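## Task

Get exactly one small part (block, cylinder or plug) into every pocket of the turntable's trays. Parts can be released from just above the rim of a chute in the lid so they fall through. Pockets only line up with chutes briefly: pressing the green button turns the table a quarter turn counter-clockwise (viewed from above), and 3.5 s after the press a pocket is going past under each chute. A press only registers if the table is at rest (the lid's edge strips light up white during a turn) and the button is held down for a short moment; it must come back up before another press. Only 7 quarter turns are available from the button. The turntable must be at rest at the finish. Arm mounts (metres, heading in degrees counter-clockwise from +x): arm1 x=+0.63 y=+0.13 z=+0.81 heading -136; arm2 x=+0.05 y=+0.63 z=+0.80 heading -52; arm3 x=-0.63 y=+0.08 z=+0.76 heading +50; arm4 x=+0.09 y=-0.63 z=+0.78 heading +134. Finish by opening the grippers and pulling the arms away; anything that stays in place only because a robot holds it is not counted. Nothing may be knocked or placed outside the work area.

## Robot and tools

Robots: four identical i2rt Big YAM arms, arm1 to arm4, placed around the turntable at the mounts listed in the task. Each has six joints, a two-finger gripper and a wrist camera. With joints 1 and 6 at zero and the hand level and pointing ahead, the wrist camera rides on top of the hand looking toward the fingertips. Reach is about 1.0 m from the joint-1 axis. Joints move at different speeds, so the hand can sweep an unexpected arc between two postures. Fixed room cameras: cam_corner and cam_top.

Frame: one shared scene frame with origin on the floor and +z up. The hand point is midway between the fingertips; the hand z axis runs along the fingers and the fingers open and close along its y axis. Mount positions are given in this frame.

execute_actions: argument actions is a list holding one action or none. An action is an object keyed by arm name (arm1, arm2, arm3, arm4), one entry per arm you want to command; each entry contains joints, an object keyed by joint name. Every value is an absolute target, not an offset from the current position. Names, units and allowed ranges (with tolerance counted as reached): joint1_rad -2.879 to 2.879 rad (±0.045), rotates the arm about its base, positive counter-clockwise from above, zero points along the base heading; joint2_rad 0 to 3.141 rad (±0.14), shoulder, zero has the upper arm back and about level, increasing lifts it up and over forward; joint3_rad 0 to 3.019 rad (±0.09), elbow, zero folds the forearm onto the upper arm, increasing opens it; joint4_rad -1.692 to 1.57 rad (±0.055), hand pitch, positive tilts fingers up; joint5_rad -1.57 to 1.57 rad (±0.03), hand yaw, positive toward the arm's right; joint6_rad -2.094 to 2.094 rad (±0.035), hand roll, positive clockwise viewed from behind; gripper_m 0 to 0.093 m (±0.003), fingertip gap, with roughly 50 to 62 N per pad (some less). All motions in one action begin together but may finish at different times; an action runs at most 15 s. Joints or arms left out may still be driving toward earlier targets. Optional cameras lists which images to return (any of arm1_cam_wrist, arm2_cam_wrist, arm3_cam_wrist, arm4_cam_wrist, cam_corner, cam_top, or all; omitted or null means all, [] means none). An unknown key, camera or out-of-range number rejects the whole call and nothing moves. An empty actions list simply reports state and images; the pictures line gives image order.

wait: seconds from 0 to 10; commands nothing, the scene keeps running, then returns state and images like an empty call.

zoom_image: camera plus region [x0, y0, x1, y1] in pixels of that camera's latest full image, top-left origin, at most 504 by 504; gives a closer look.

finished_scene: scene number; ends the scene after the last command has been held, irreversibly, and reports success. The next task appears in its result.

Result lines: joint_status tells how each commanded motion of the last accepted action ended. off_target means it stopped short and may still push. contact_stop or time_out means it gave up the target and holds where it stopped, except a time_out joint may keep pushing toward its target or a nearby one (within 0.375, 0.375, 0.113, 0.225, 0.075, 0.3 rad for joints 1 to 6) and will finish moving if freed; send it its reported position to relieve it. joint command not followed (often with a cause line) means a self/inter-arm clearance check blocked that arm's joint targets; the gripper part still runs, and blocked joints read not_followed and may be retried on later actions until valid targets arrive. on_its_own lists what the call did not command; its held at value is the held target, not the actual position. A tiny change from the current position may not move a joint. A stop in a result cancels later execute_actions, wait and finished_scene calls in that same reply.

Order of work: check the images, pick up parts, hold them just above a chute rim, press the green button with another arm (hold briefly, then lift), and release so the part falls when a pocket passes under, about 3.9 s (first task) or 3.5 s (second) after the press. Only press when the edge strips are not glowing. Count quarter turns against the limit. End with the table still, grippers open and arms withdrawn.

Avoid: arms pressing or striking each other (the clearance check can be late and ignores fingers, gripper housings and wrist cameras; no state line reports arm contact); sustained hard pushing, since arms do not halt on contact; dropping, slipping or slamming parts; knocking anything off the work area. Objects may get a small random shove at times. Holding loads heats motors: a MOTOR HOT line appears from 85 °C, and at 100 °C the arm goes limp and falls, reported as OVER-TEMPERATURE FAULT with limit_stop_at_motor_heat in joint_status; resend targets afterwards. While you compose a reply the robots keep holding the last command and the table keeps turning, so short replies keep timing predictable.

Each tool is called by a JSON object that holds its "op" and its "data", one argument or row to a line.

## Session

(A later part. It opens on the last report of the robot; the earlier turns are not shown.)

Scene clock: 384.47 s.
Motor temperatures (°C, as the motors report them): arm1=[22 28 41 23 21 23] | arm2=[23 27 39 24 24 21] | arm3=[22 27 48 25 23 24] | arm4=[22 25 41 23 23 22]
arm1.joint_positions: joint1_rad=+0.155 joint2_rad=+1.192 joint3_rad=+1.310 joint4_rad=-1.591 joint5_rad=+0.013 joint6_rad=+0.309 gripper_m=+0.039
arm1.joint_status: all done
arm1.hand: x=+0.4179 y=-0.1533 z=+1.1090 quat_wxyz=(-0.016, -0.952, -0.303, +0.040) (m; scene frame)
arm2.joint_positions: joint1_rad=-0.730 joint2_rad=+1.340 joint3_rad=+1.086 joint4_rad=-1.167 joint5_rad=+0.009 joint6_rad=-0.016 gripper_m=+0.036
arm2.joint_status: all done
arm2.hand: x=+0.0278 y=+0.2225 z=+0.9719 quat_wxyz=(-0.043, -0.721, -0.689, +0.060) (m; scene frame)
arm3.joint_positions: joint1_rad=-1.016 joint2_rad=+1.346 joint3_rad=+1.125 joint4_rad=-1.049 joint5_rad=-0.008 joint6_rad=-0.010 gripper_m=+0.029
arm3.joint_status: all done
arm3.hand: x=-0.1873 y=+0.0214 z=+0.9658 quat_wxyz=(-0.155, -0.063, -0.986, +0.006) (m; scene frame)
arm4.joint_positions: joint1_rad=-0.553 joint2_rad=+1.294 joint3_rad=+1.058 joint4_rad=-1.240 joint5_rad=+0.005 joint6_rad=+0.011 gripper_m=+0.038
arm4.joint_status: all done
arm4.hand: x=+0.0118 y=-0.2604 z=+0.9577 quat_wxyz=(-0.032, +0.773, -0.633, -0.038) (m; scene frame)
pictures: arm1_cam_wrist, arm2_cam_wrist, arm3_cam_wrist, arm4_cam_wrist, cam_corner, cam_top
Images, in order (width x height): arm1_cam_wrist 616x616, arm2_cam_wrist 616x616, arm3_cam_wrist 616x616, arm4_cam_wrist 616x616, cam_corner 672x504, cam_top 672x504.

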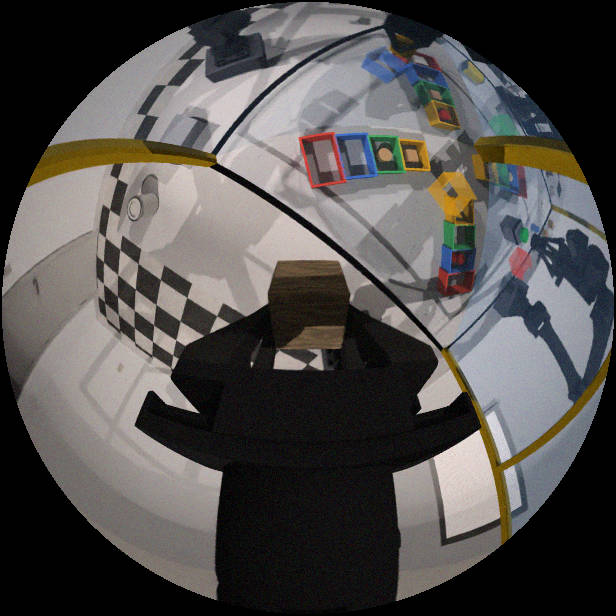

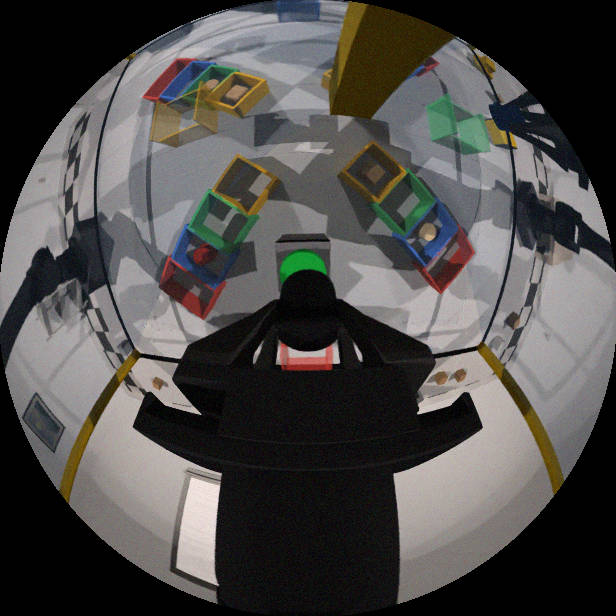

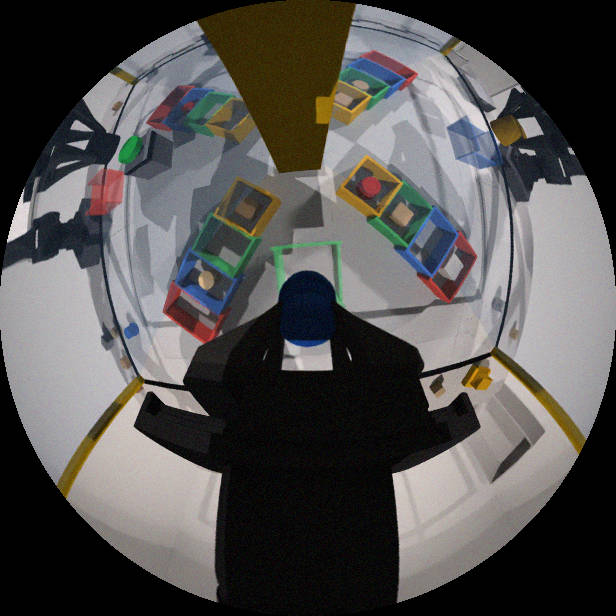

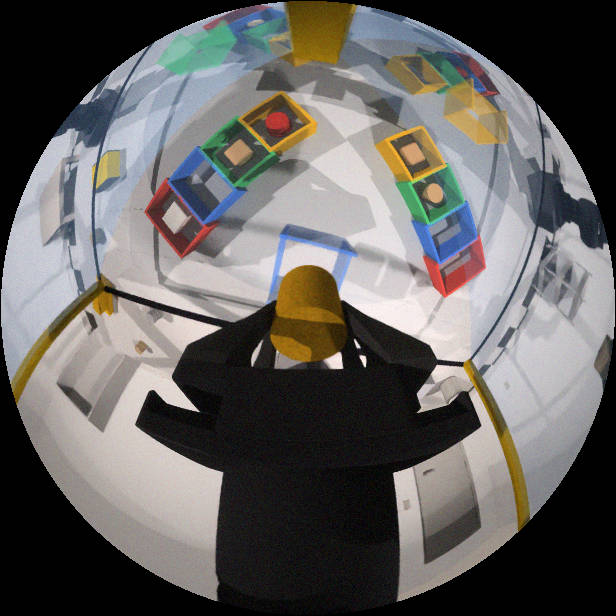

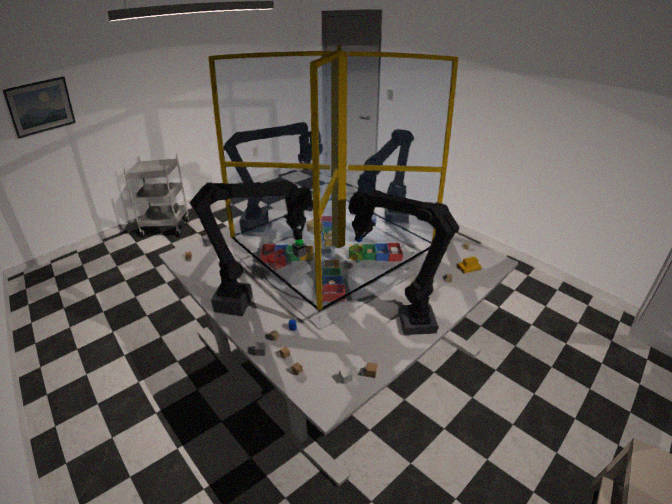

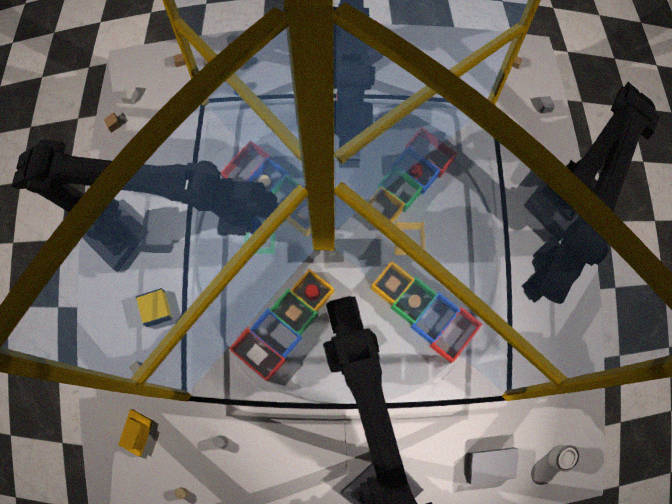

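{"op": "execute_actions", "data": {
  "actions": [
    {"arm2":{"joints":{"joint2_rad":1.482,"joint3_rad":1.091,"gripper_m":0.024}}}
  ],
  "cameras": ["cam_top"]
}}

{"op": "execute_actions", "data": {
  "actions": [
    {"arm2":{"joints":{"joint2_rad":1.121,"joint4_rad":-1.275}},"arm3":{"joints":{"joint2_rad":1.417,"joint4_rad":-1.016}},"arm4":{"joints":{"joint2_rad":1.355,"joint4_rad":-1.26}}}
  ],
  "cameras": ["cam_top"]
}}

{"op": "execute_actions", "data": {
  "actions": [
    {"arm2":{"joints":{"joint3_rad":0.806,"gripper_m":0.030}}}
  ],
  "cameras": ["cam_top"]
}}

{"op": "wait", "data": {
  "seconds": 0.45
}}

{"op": "execute_actions", "data": {
  "actions": [
    {"arm2":{"joints":{"gripper_m":0.062}},"arm3":{"joints":{"gripper_m":0.060}},"arm4":{"joints":{"gripper_m":0.063}}}
  ],
  "cameras": ["arm2_cam_wrist","arm3_cam_wrist","arm4_cam_wrist","cam_top"]
}}

Scene clock: 445.90 s.
Motor temperatures (°C, as the motors report them): arm1=[22 28 41 23 21 23] | arm2=[23 28 39 24 24 21] | arm3=[22 27 49 25 23 24] | arm4=[22 25 41 23 23 22]
arm1.joint_positions: joint1_rad=+0.155 joint2_rad=+1.192 joint3_rad=+1.310 joint4_rad=-1.591 joint5_rad=+0.013 joint6_rad=+0.309 gripper_m=+0.039
arm1.joint_status: not commanded
arm1.hand: x=+0.4179 y=-0.1533 z=+1.1090 quat_wxyz=(-0.016, -0.952, -0.303, +0.040) (m; scene frame)
arm2.joint_positions: joint1_rad=-0.730 joint2_rad=+1.435 joint3_rad=+1.102 joint4_rad=-1.164 joint5_rad=+0.009 joint6_rad=-0.016 gripper_m=+0.036
arm2.joint_status: gripper_m off_target (ended at +0.036, target +0.024); the others done
arm2.hand: x=+0.0270 y=+0.2134 z=+0.9410 quat_wxyz=(-0.017, -0.723, -0.690, +0.032) (m; scene frame)
arm3.joint_positions: joint1_rad=-1.016 joint2_rad=+1.346 joint3_rad=+1.125 joint4_rad=-1.049 joint5_rad=-0.008 joint6_rad=-0.010 gripper_m=+0.029
arm3.joint_status: not commanded
arm3.hand: x=-0.1873 y=+0.0214 z=+0.9658 quat_wxyz=(-0.155, -0.063, -0.986, +0.006) (m; scene frame)
arm4.joint_positions: joint1_rad=-0.553 joint2_rad=+1.294 joint3_rad=+1.058 joint4_rad=-1.240 joint5_rad=+0.005 joint6_rad=+0.011 gripper_m=+0.038
arm4.joint_status: not commanded
arm4.hand: x=+0.0118 y=-0.2604 z=+0.9577 quat_wxyz=(-0.032, +0.773, -0.633, -0.038) (m; scene frame)
pictures: cam_top
Images, in order (width x height): cam_top 672x504.

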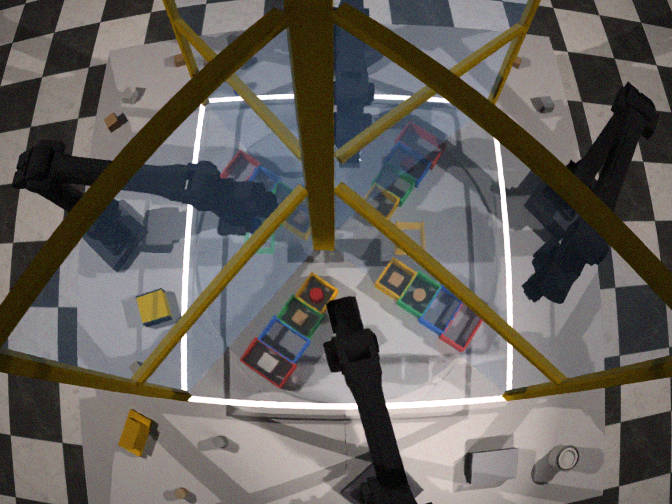

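Scene clock: 447.03 s.
Motor temperatures (°C, as the motors report them): arm1=[22 28 41 23 21 23] | arm2=[23 28 39 24 24 21] | arm3=[22 27 49 25 23 24] | arm4=[22 25 41 23 23 22]
arm1.joint_positions: joint1_rad=+0.155 joint2_rad=+1.192 joint3_rad=+1.310 joint4_rad=-1.591 joint5_rad=+0.013 joint6_rad=+0.309 gripper_m=+0.039
arm1.joint_status: not commanded
arm1.hand: x=+0.4179 y=-0.1533 z=+1.1090 quat_wxyz=(-0.016, -0.952, -0.303, +0.040) (m; scene frame)
arm2.joint_positions: joint1_rad=-0.730 joint2_rad=+1.110 joint3_rad=+1.077 joint4_rad=-1.265 joint5_rad=+0.009 joint6_rad=-0.016 gripper_m=+0.036
arm2.joint_status: all done
arm2.hand: x=+0.0313 y=+0.2674 z=+1.0468 quat_wxyz=(-0.085, -0.717, -0.684, +0.105) (m; scene frame)
arm3.joint_positions: joint1_rad=-1.016 joint2_rad=+1.424 joint3_rad=+1.125 joint4_rad=-1.029 joint5_rad=-0.008 joint6_rad=-0.010 gripper_m=+0.029
arm3.joint_status: all done
arm3.hand: x=-0.1783 y=+0.0202 z=+0.9335 quat_wxyz=(-0.126, -0.064, -0.990, +0.004) (m; scene frame)
arm4.joint_positions: joint1_rad=-0.553 joint2_rad=+1.352 joint3_rad=+1.058 joint4_rad=-1.252 joint5_rad=+0.005 joint6_rad=+0.011 gripper_m=+0.038
arm4.joint_status: all done
arm4.hand: x=+0.0119 y=-0.2609 z=+0.9369 quat_wxyz=(-0.010, +0.774, -0.634, -0.011) (m; scene frame)
pictures: cam_top
Images, in order (width x height): cam_top 672x504.

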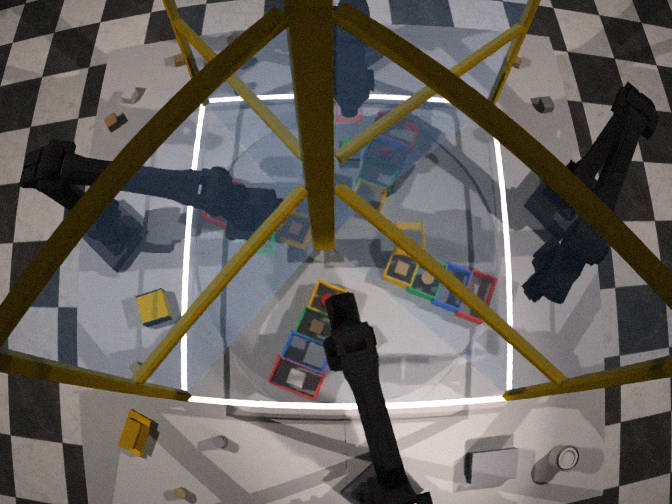

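Scene clock: 448.07 s.
Motor temperatures (°C, as the motors report them): arm1=[22 28 41 23 21 23] | arm2=[23 28 39 24 24 21] | arm3=[22 27 49 25 23 24] | arm4=[22 25 41 23 23 22]
arm1.joint_positions: joint1_rad=+0.155 joint2_rad=+1.192 joint3_rad=+1.310 joint4_rad=-1.591 joint5_rad=+0.013 joint6_rad=+0.309 gripper_m=+0.039
arm1.joint_status: not commanded
arm1.hand: x=+0.4179 y=-0.1533 z=+1.1090 quat_wxyz=(-0.016, -0.952, -0.303, +0.040) (m; scene frame)
arm2.joint_positions: joint1_rad=-0.730 joint2_rad=+1.115 joint3_rad=+0.794 joint4_rad=-1.267 joint5_rad=+0.009 joint6_rad=-0.016 gripper_m=+0.036
arm2.joint_status: gripper_m off_target (ended at +0.036, target +0.030); the others done
arm2.hand: x=+0.0357 y=+0.3556 z=+0.9308 quat_wxyz=(+0.014, -0.723, -0.691, -0.001) (m; scene frame)
arm3.joint_positions: joint1_rad=-1.016 joint2_rad=+1.424 joint3_rad=+1.125 joint4_rad=-1.029 joint5_rad=-0.008 joint6_rad=-0.010 gripper_m=+0.029
arm3.joint_status: not commanded
arm3.hand: x=-0.1783 y=+0.0202 z=+0.9335 quat_wxyz=(-0.126, -0.064, -0.990, +0.004) (m; scene frame)
arm4.joint_positions: joint1_rad=-0.553 joint2_rad=+1.352 joint3_rad=+1.058 joint4_rad=-1.252 joint5_rad=+0.005 joint6_rad=+0.011 gripper_m=+0.038
arm4.joint_status: not commanded
arm4.hand: x=+0.0119 y=-0.2609 z=+0.9369 quat_wxyz=(-0.010, +0.774, -0.634, -0.011) (m; scene frame)
pictures: cam_top
Images, in order (width x height): cam_top 672x504.

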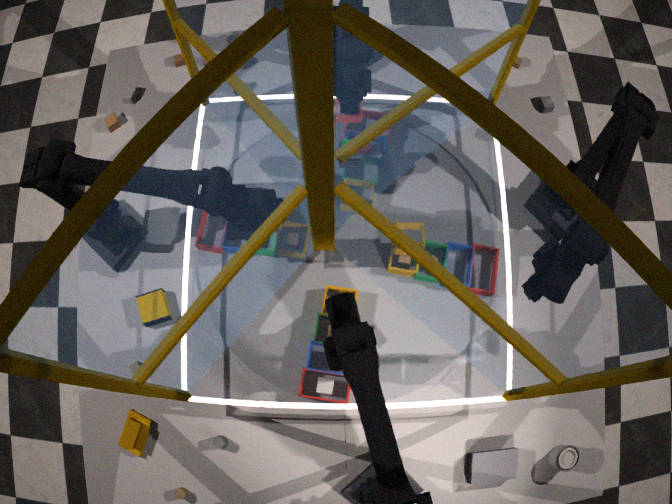

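Scene clock: 448.53 s.
Motor temperatures (°C, as the motors report them): arm1=[22 28 41 23 21 23] | arm2=[23 28 39 24 24 21] | arm3=[22 27 49 25 23 24] | arm4=[22 25 41 23 23 22]
arm1.joint_positions: joint1_rad=+0.155 joint2_rad=+1.192 joint3_rad=+1.310 joint4_rad=-1.591 joint5_rad=+0.013 joint6_rad=+0.309 gripper_m=+0.039
arm1.joint_status: not commanded
arm1.hand: x=+0.4179 y=-0.1533 z=+1.1090 quat_wxyz=(-0.016, -0.952, -0.303, +0.040) (m; scene frame)
arm2.joint_positions: joint1_rad=-0.730 joint2_rad=+1.115 joint3_rad=+0.794 joint4_rad=-1.267 joint5_rad=+0.009 joint6_rad=-0.016 gripper_m=+0.036
arm2.joint_status: gripper_m off_target (ended at +0.036, target +0.030); the others done
arm2.hand: x=+0.0357 y=+0.3556 z=+0.9308 quat_wxyz=(+0.014, -0.723, -0.691, -0.001) (m; scene frame)
arm3.joint_positions: joint1_rad=-1.016 joint2_rad=+1.424 joint3_rad=+1.125 joint4_rad=-1.029 joint5_rad=-0.008 joint6_rad=-0.010 gripper_m=+0.029
arm3.joint_status: not commanded
arm3.hand: x=-0.1783 y=+0.0202 z=+0.9335 quat_wxyz=(-0.126, -0.064, -0.990, +0.004) (m; scene frame)
arm4.joint_positions: joint1_rad=-0.553 joint2_rad=+1.352 joint3_rad=+1.058 joint4_rad=-1.252 joint5_rad=+0.005 joint6_rad=+0.011 gripper_m=+0.038
arm4.joint_status: not commanded
arm4.hand: x=+0.0119 y=-0.2609 z=+0.9369 quat_wxyz=(-0.010, +0.774, -0.634, -0.011) (m; scene frame)
wait: 0.47 s; at rest by 0.27 s
pictures: arm1_cam_wrist, arm2_cam_wrist, arm3_cam_wrist, arm4_cam_wrist, cam_corner, cam_top
Images, in order (width x height): arm1_cam_wrist 616x616, arm2_cam_wrist 616x616, arm3_cam_wrist 616x616, arm4_cam_wrist 616x616, cam_corner 672x504, cam_top 672x504.

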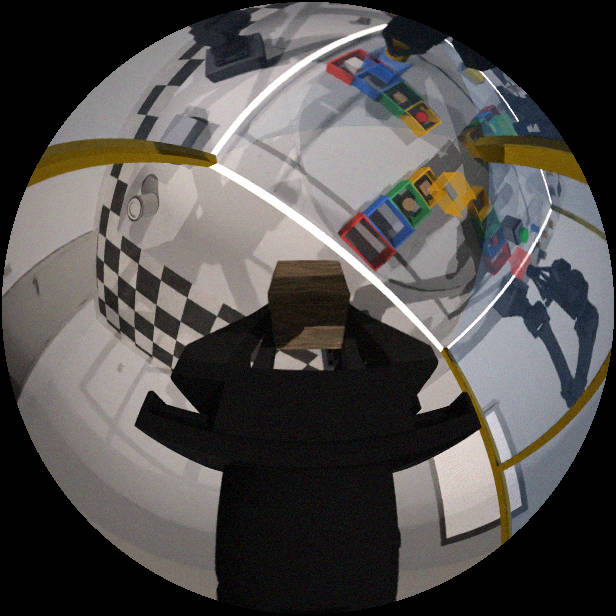

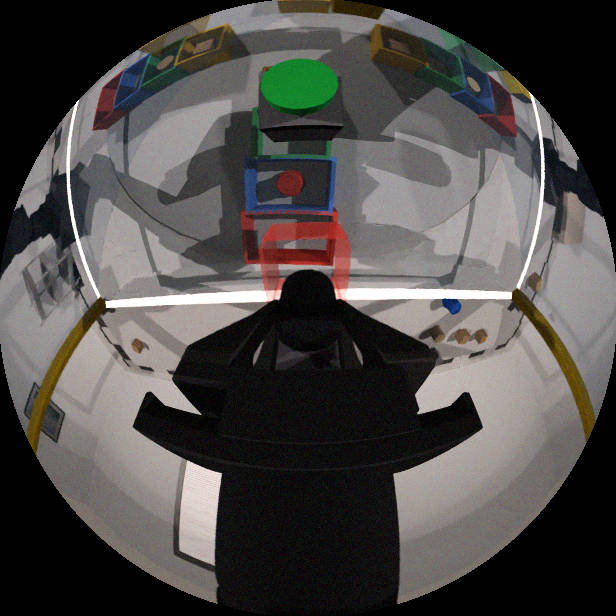

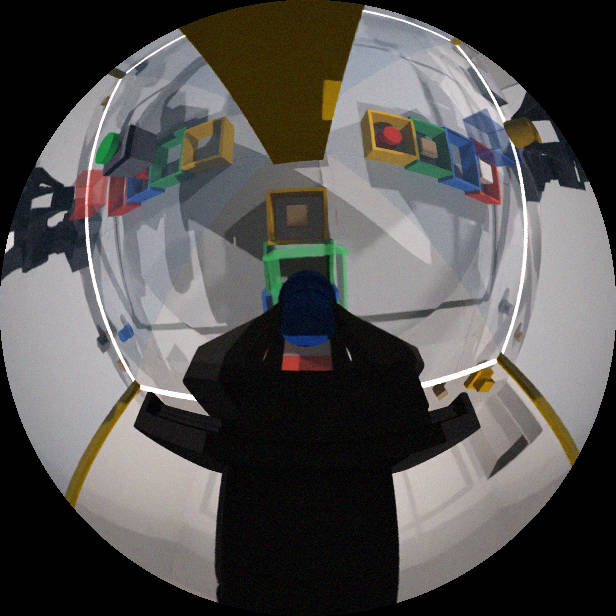

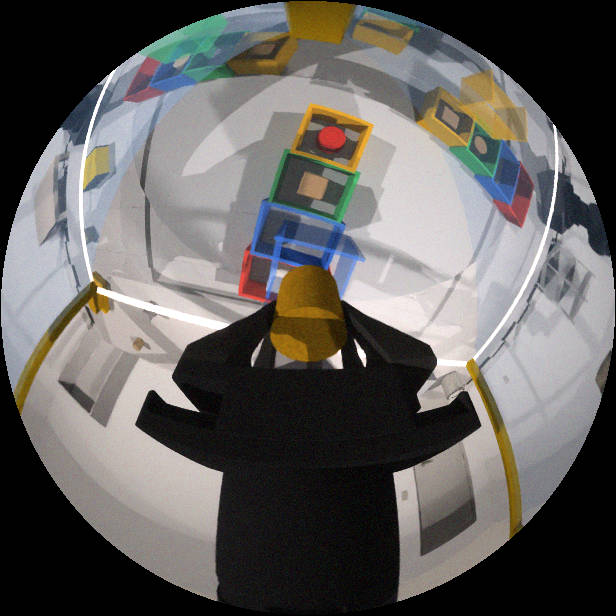

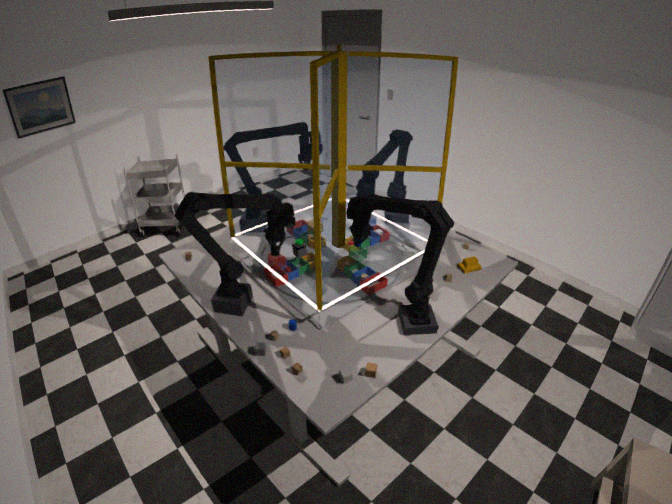

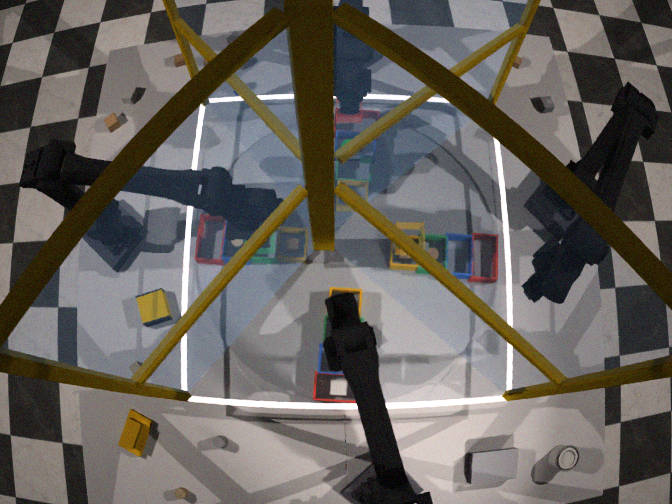

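Scene clock: 449.10 s.
Motor temperatures (°C, as the motors report them): arm1=[22 28 41 23 21 23] | arm2=[23 28 39 24 24 21] | arm3=[22 27 49 25 23 24] | arm4=[22 25 41 23 23 22]
arm1.joint_positions: joint1_rad=+0.155 joint2_rad=+1.192 joint3_rad=+1.310 joint4_rad=-1.591 joint5_rad=+0.013 joint6_rad=+0.309 gripper_m=+0.039
arm1.joint_status: not commanded
arm1.hand: x=+0.4179 y=-0.1533 z=+1.1090 quat_wxyz=(-0.016, -0.952, -0.303, +0.040) (m; scene frame)
arm2.joint_positions: joint1_rad=-0.730 joint2_rad=+1.115 joint3_rad=+0.794 joint4_rad=-1.267 joint5_rad=+0.009 joint6_rad=-0.016 gripper_m=+0.062
arm2.joint_status: all done
arm2.hand: x=+0.0357 y=+0.3556 z=+0.9308 quat_wxyz=(+0.014, -0.723, -0.691, -0.001) (m; scene frame)
arm3.joint_positions: joint1_rad=-1.016 joint2_rad=+1.424 joint3_rad=+1.125 joint4_rad=-1.029 joint5_rad=-0.008 joint6_rad=-0.010 gripper_m=+0.060
arm3.joint_status: all done
arm3.hand: x=-0.1783 y=+0.0202 z=+0.9335 quat_wxyz=(-0.126, -0.064, -0.990, +0.004) (m; scene frame)
arm4.joint_positions: joint1_rad=-0.553 joint2_rad=+1.352 joint3_rad=+1.058 joint4_rad=-1.252 joint5_rad=+0.005 joint6_rad=+0.011 gripper_m=+0.063
arm4.joint_status: all done
arm4.hand: x=+0.0119 y=-0.2609 z=+0.9369 quat_wxyz=(-0.010, +0.774, -0.634, -0.011) (m; scene frame)
pictures: arm2_cam_wrist, arm3_cam_wrist, arm4_cam_wrist, cam_top
Images, in order (width x height): arm2_cam_wrist 616x616, arm3_cam_wrist 616x616, arm4_cam_wrist 616x616, cam_top 672x504.

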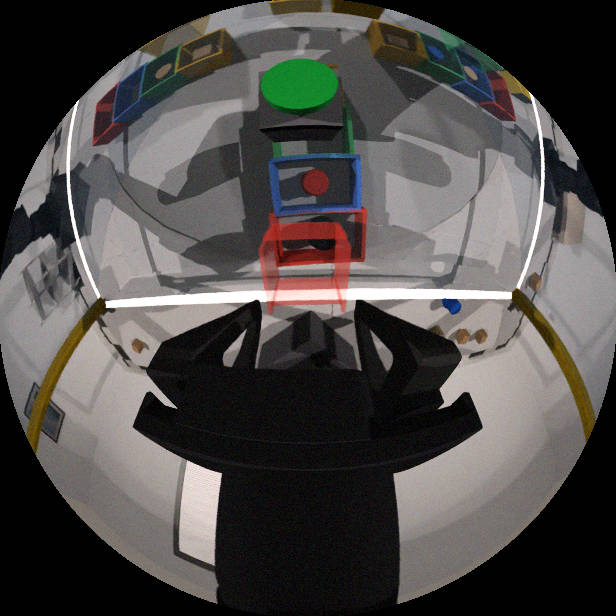

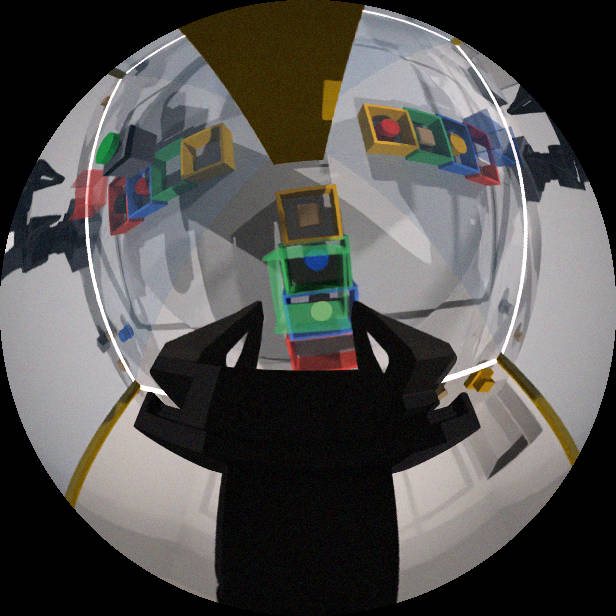

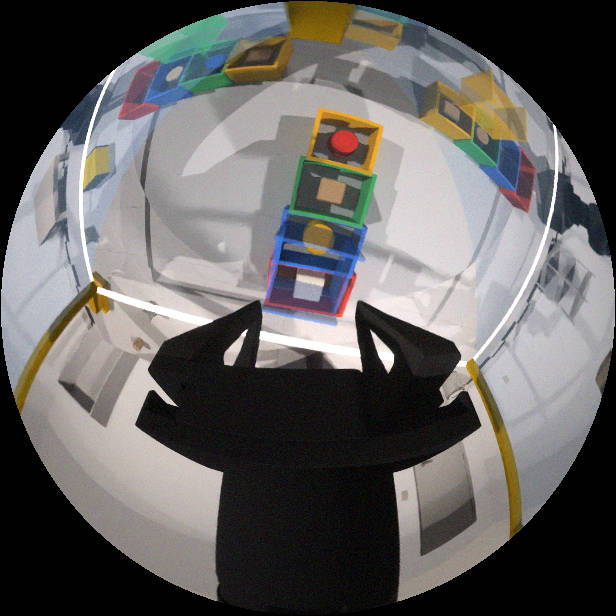

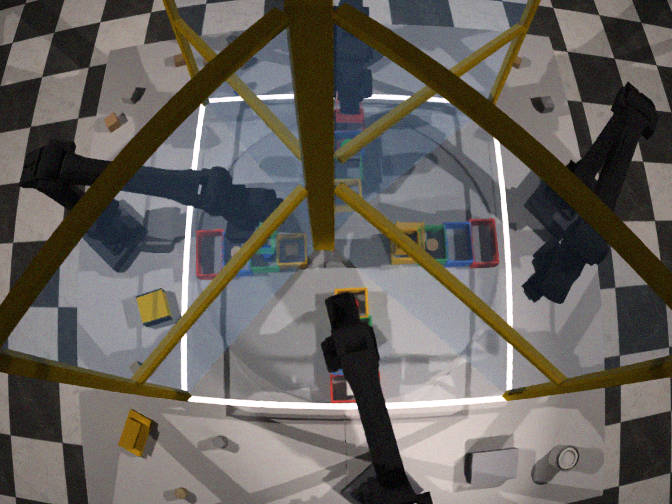

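{"op": "zoom_image", "data": {
  "camera": "arm2_cam_wrist",
  "region": [245, 200, 371, 326]
}}

{"op": "zoom_image", "data": {
  "camera": "arm3_cam_wrist",
  "region": [245, 225, 371, 351]
}}

{"op": "zoom_image", "data": {
  "camera": "arm4_cam_wrist",
  "region": [245, 205, 385, 345]
}}

{"op": "zoom_image", "data": {
  "camera": "arm2_cam_wrist",
  "region": [410, 280, 530, 370]
}}

Region (245, 200, 371, 326) of arm2_cam_wrist's 616x616 image, scaled by 4.000, with more detail than that image has.

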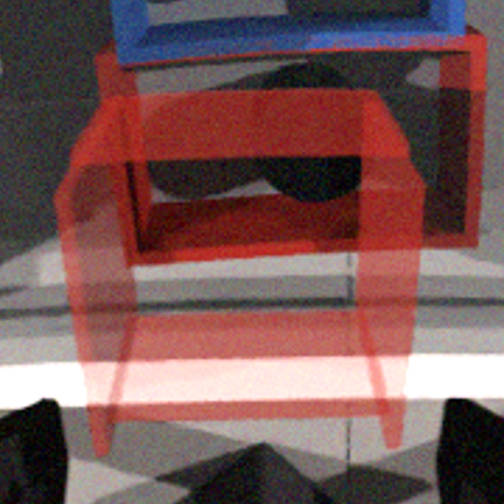

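Region (245, 225, 371, 351) of arm3_cam_wrist's 616x616 image, scaled by 4.000, with more detail than that image has.

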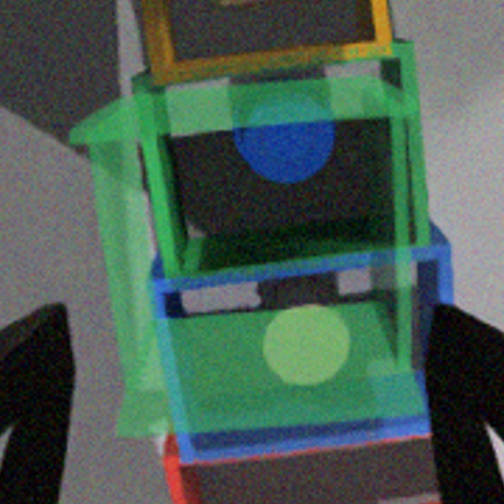

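Region (245, 205, 385, 345) of arm4_cam_wrist's 616x616 image, scaled by 3.600, with more detail than that image has.

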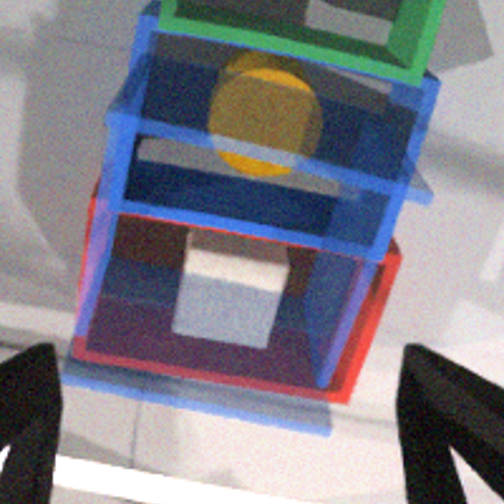

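Region (410, 280, 530, 370) of arm2_cam_wrist's 616x616 image, scaled by 4.200, with more detail than that image has; it fills the top 378 rows of this view, and the rest is white.

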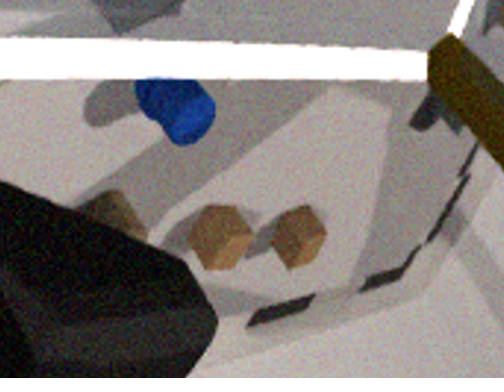

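{"op": "execute_actions", "data": {
  "actions": [],
  "cameras": ["arm3_cam_wrist","arm4_cam_wrist","cam_corner","cam_top"]
}}

{"op": "zoom_image", "data": {
  "camera": "cam_corner",
  "region": [410, 215, 510, 300]
}}

{"op": "zoom_image", "data": {
  "camera": "cam_top",
  "region": [90, 270, 250, 504]
}}

{"op": "zoom_image", "data": {
  "camera": "cam_corner",
  "region": [235, 305, 395, 400]
}}

Scene clock: 474.83 s.
Motor temperatures (°C, as the motors report them): arm1=[22 28 41 23 21 23] | arm2=[23 27 39 24 24 21] | arm3=[22 28 49 25 23 24] | arm4=[22 25 41 23 23 22]
arm1.joint_positions: joint1_rad=+0.155 joint2_rad=+1.192 joint3_rad=+1.310 joint4_rad=-1.591 joint5_rad=+0.013 joint6_rad=+0.309 gripper_m=+0.039
arm1.joint_status: not commanded
arm1.hand: x=+0.4179 y=-0.1533 z=+1.1090 quat_wxyz=(-0.016, -0.952, -0.303, +0.040) (m; scene frame)
arm2.joint_positions: joint1_rad=-0.730 joint2_rad=+1.115 joint3_rad=+0.794 joint4_rad=-1.267 joint5_rad=+0.009 joint6_rad=-0.016 gripper_m=+0.062
arm2.joint_status: all done
arm2.hand: x=+0.0357 y=+0.3556 z=+0.9308 quat_wxyz=(+0.014, -0.723, -0.691, -0.001) (m; scene frame)
arm3.joint_positions: joint1_rad=-1.016 joint2_rad=+1.424 joint3_rad=+1.125 joint4_rad=-1.029 joint5_rad=-0.008 joint6_rad=-0.010 gripper_m=+0.060
arm3.joint_status: all done
arm3.hand: x=-0.1783 y=+0.0202 z=+0.9335 quat_wxyz=(-0.126, -0.064, -0.990, +0.004) (m; scene frame)
arm4.joint_positions: joint1_rad=-0.553 joint2_rad=+1.352 joint3_rad=+1.058 joint4_rad=-1.252 joint5_rad=+0.005 joint6_rad=+0.011 gripper_m=+0.063
arm4.joint_status: all done
arm4.hand: x=+0.0119 y=-0.2609 z=+0.9369 quat_wxyz=(-0.010, +0.774, -0.634, -0.011) (m; scene frame)
pictures: arm3_cam_wrist, arm4_cam_wrist, cam_corner, cam_top
Images, in order (width x height): arm3_cam_wrist 616x616, arm4_cam_wrist 616x616, cam_corner 672x504, cam_top 672x504.

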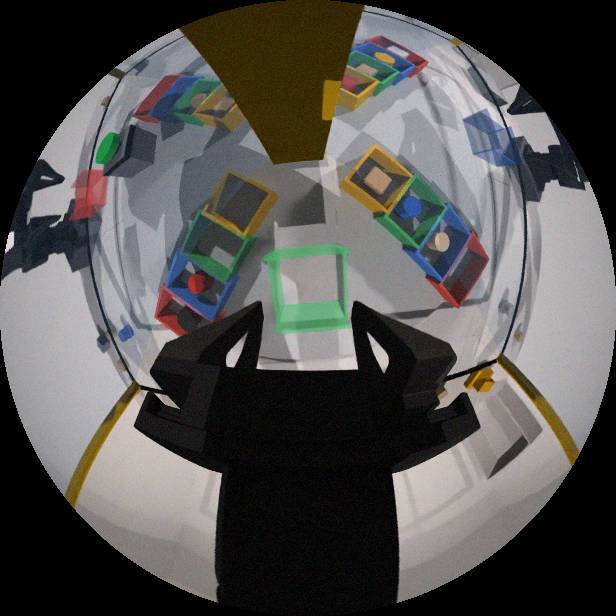

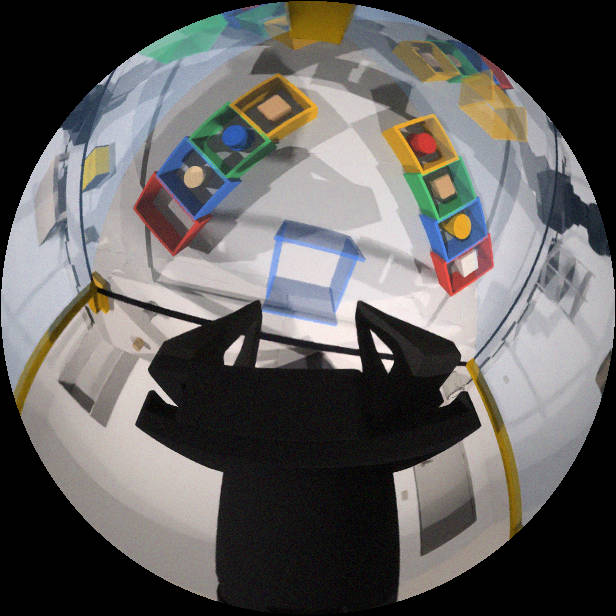

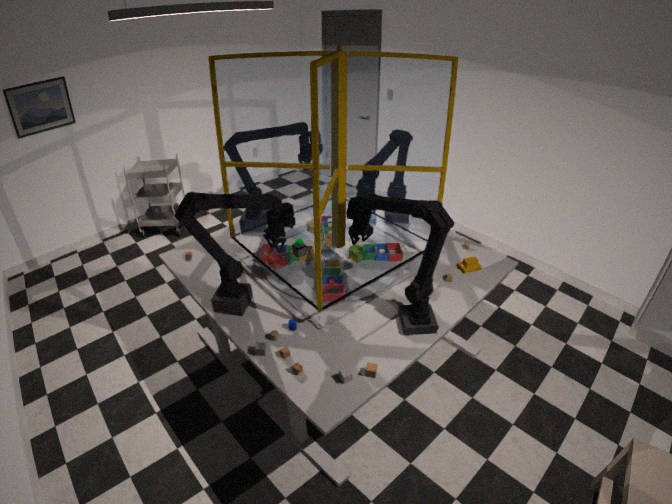

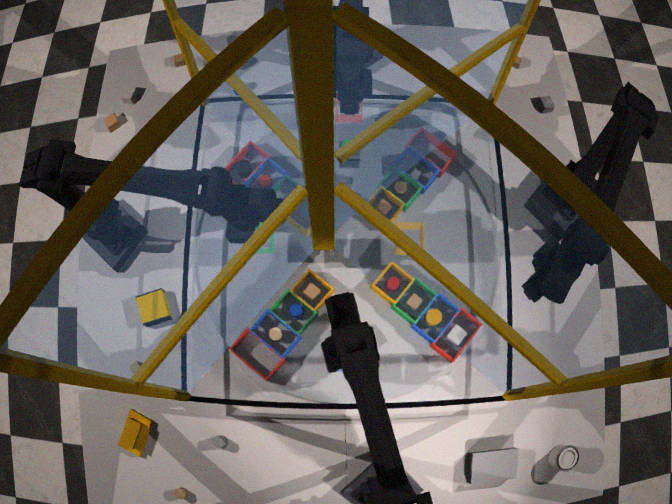

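Region (410, 215, 510, 300) of cam_corner's 672x504 image, scaled by 5.040, with more detail than that image has; it fills the top 428 rows of this view, and the rest is white.

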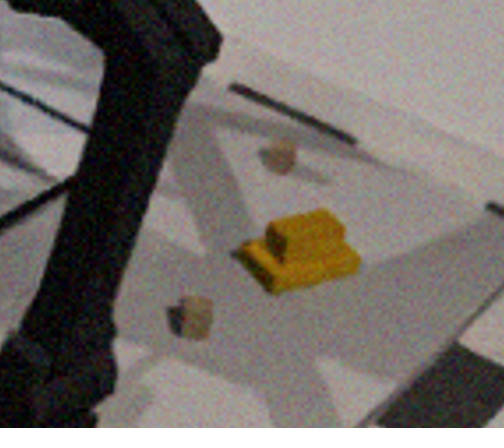

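Region (90, 270, 250, 504) of cam_top's 672x504 image, scaled by 2.154, with more detail than that image has; it fills the left 345 columns of this view, and the rest is white.

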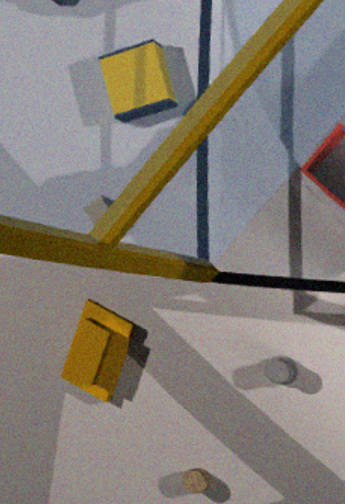

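Region (235, 305, 395, 400) of cam_corner's 672x504 image, scaled by 3.150, with more detail than that image has; it fills the top 299 rows of this view, and the rest is white.

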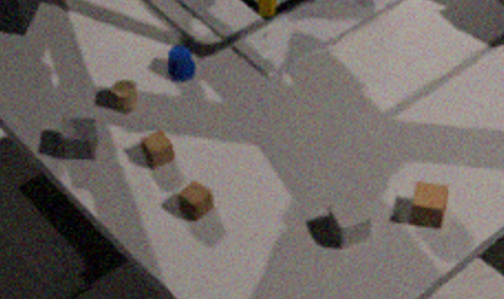

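{"op": "execute_actions", "data": {
  "actions": [
    {"arm1":{"joints":{"joint1_rad":-0.523}},"arm2":{"joints":{"joint1_rad":-2.178,"joint2_rad":1.08,"gripper_m":0.070}},"arm3":{"joints":{"joint1_rad":-2.235,"joint2_rad":0.95,"joint3_rad":0.96,"joint4_rad":-1.46,"gripper_m":0.072}},"arm4":{"joints":{"joint1_rad":0.47,"joint2_rad":1.15,"joint4_rad":-1.41,"gripper_m":0.072}}}
  ],
  "cameras": ["arm1_cam_wrist","arm2_cam_wrist","arm3_cam_wrist","arm4_cam_wrist"]
}}

Scene clock: 508.07 s.
Motor temperatures (°C, as the motors report them): arm1=[22 28 41 23 21 23] | arm2=[23 27 39 24 24 21] | arm3=[22 28 49 25 23 24] | arm4=[22 25 41 23 23 22]
arm1.joint_positions: joint1_rad=-0.517 joint2_rad=+1.192 joint3_rad=+1.310 joint4_rad=-1.591 joint5_rad=+0.013 joint6_rad=+0.309 gripper_m=+0.039
arm1.joint_status: all done
arm1.hand: x=+0.2916 y=+0.0386 z=+1.1118 quat_wxyz=(+0.001, -0.998, +0.028, +0.048) (m; scene frame)
arm2.joint_positions: joint1_rad=-2.176 joint2_rad=+1.098 joint3_rad=+0.794 joint4_rad=-1.267 joint5_rad=+0.009 joint6_rad=-0.016 gripper_m=+0.070
arm2.joint_status: all done
arm2.hand: x=-0.2193 y=+0.6141 z=+0.9383 quat_wxyz=(+0.007, -0.999, -0.040, +0.004) (m; scene frame)
arm3.joint_positions: joint1_rad=-2.229 joint2_rad=+0.946 joint3_rad=+0.960 joint4_rad=-1.451 joint5_rad=-0.008 joint6_rad=-0.010 gripper_m=+0.072
arm3.joint_status: all done
arm3.hand: x=-0.5730 y=-0.1810 z=+1.0041 quat_wxyz=(-0.058, -0.620, -0.781, +0.035) (m; scene frame)
arm4.joint_positions: joint1_rad=+0.471 joint2_rad=+1.143 joint3_rad=+1.058 joint4_rad=-1.401 joint5_rad=+0.005 joint6_rad=+0.011 gripper_m=+0.072
arm4.joint_status: all done
arm4.hand: x=-0.2196 y=-0.5209 z=+1.0044 quat_wxyz=(-0.011, +0.984, -0.173, -0.044) (m; scene frame)
pictures: arm1_cam_wrist, arm2_cam_wrist, arm3_cam_wrist, arm4_cam_wrist
Images, in order (width x height): arm1_cam_wrist 616x616, arm2_cam_wrist 616x616, arm3_cam_wrist 616x616, arm4_cam_wrist 616x616.

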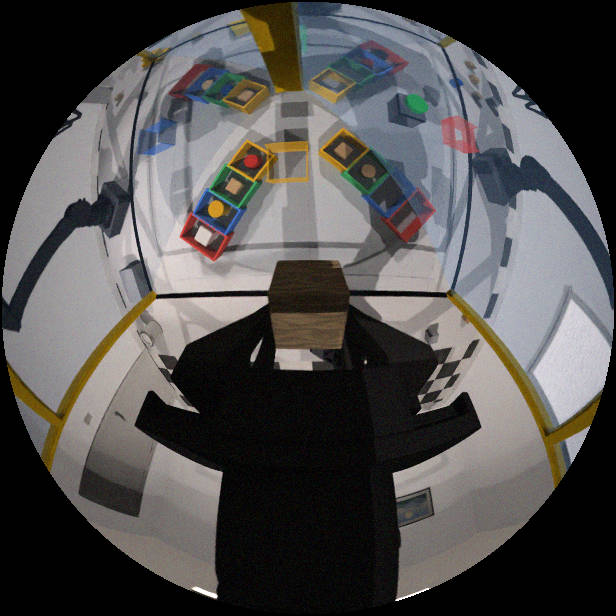

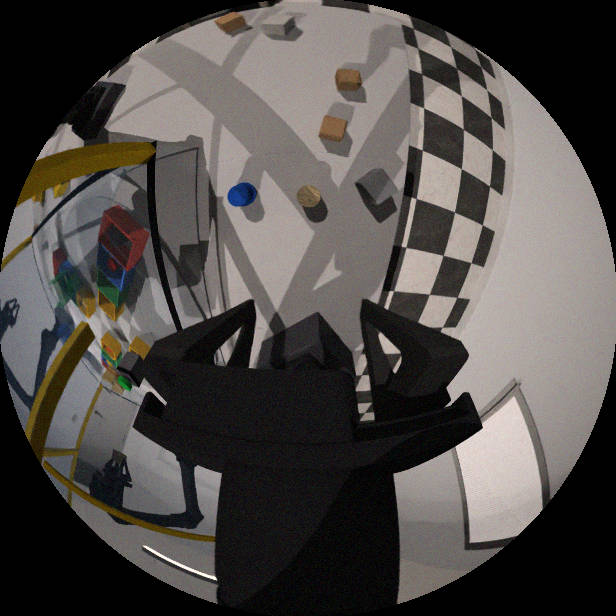

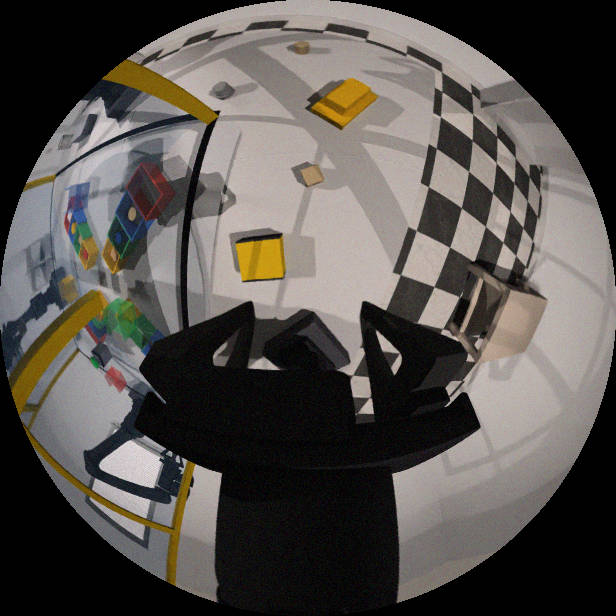

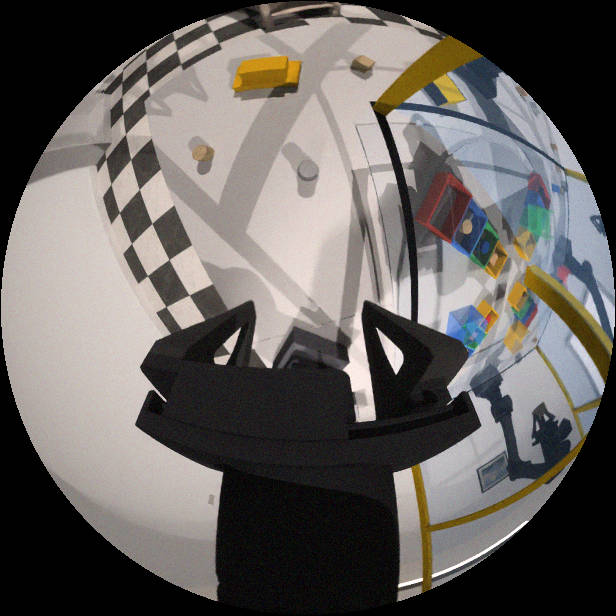

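{"op": "zoom_image", "data": {
  "camera": "arm2_cam_wrist",
  "region": [272, 160, 344, 232]
}}

{"op": "zoom_image", "data": {
  "camera": "arm2_cam_wrist",
  "region": [300, 95, 372, 167]
}}

{"op": "zoom_image", "data": {
  "camera": "arm3_cam_wrist",
  "region": [276, 140, 348, 212]
}}

{"op": "zoom_image", "data": {
  "camera": "arm1_cam_wrist",
  "region": [252, 125, 324, 197]
}}

{"op": "zoom_image", "data": {
  "camera": "arm4_cam_wrist",
  "region": [272, 135, 344, 207]
}}

{"op": "zoom_image", "data": {
  "camera": "arm2_cam_wrist",
  "region": [205, 160, 277, 232]
}}

Region (272, 160, 344, 232) of arm2_cam_wrist's 616x616 image, scaled by 7.000, with more detail than that image has.

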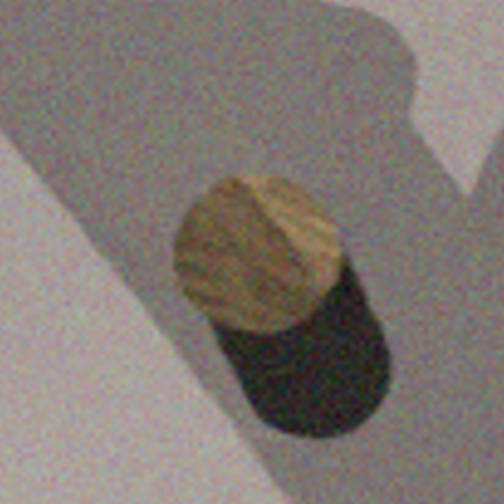

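Region (300, 95, 372, 167) of arm2_cam_wrist's 616x616 image, scaled by 7.000, with more detail than that image has.

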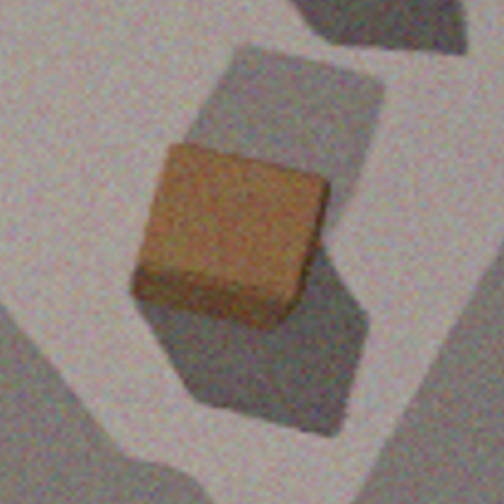

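Region (276, 140, 348, 212) of arm3_cam_wrist's 616x616 image, scaled by 7.000, with more detail than that image has.

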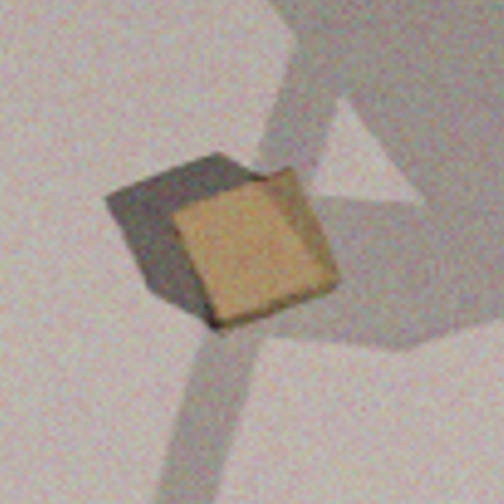

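Region (252, 125, 324, 197) of arm1_cam_wrist's 616x616 image, scaled by 7.000, with more detail than that image has.

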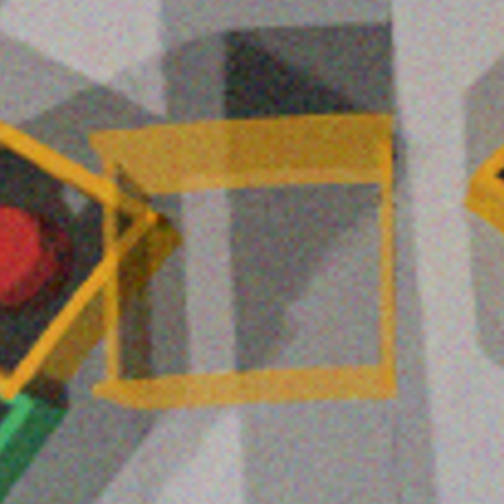

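Region (272, 135, 344, 207) of arm4_cam_wrist's 616x616 image, scaled by 7.000, with more detail than that image has.

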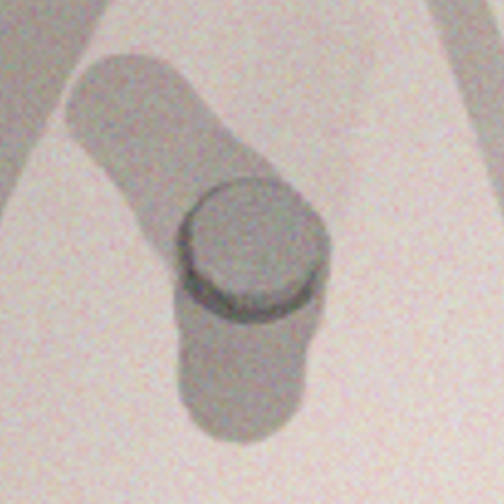

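Region (205, 160, 277, 232) of arm2_cam_wrist's 616x616 image, scaled by 7.000, with more detail than that image has.

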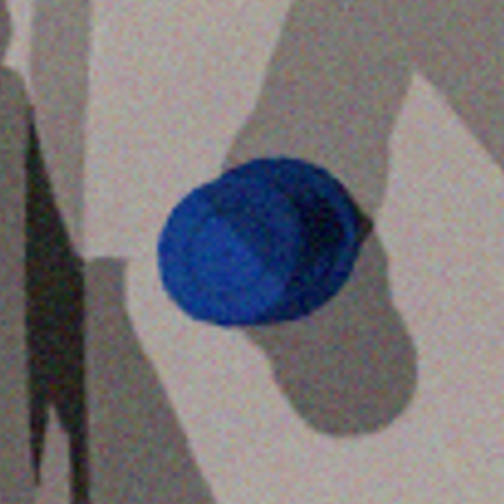

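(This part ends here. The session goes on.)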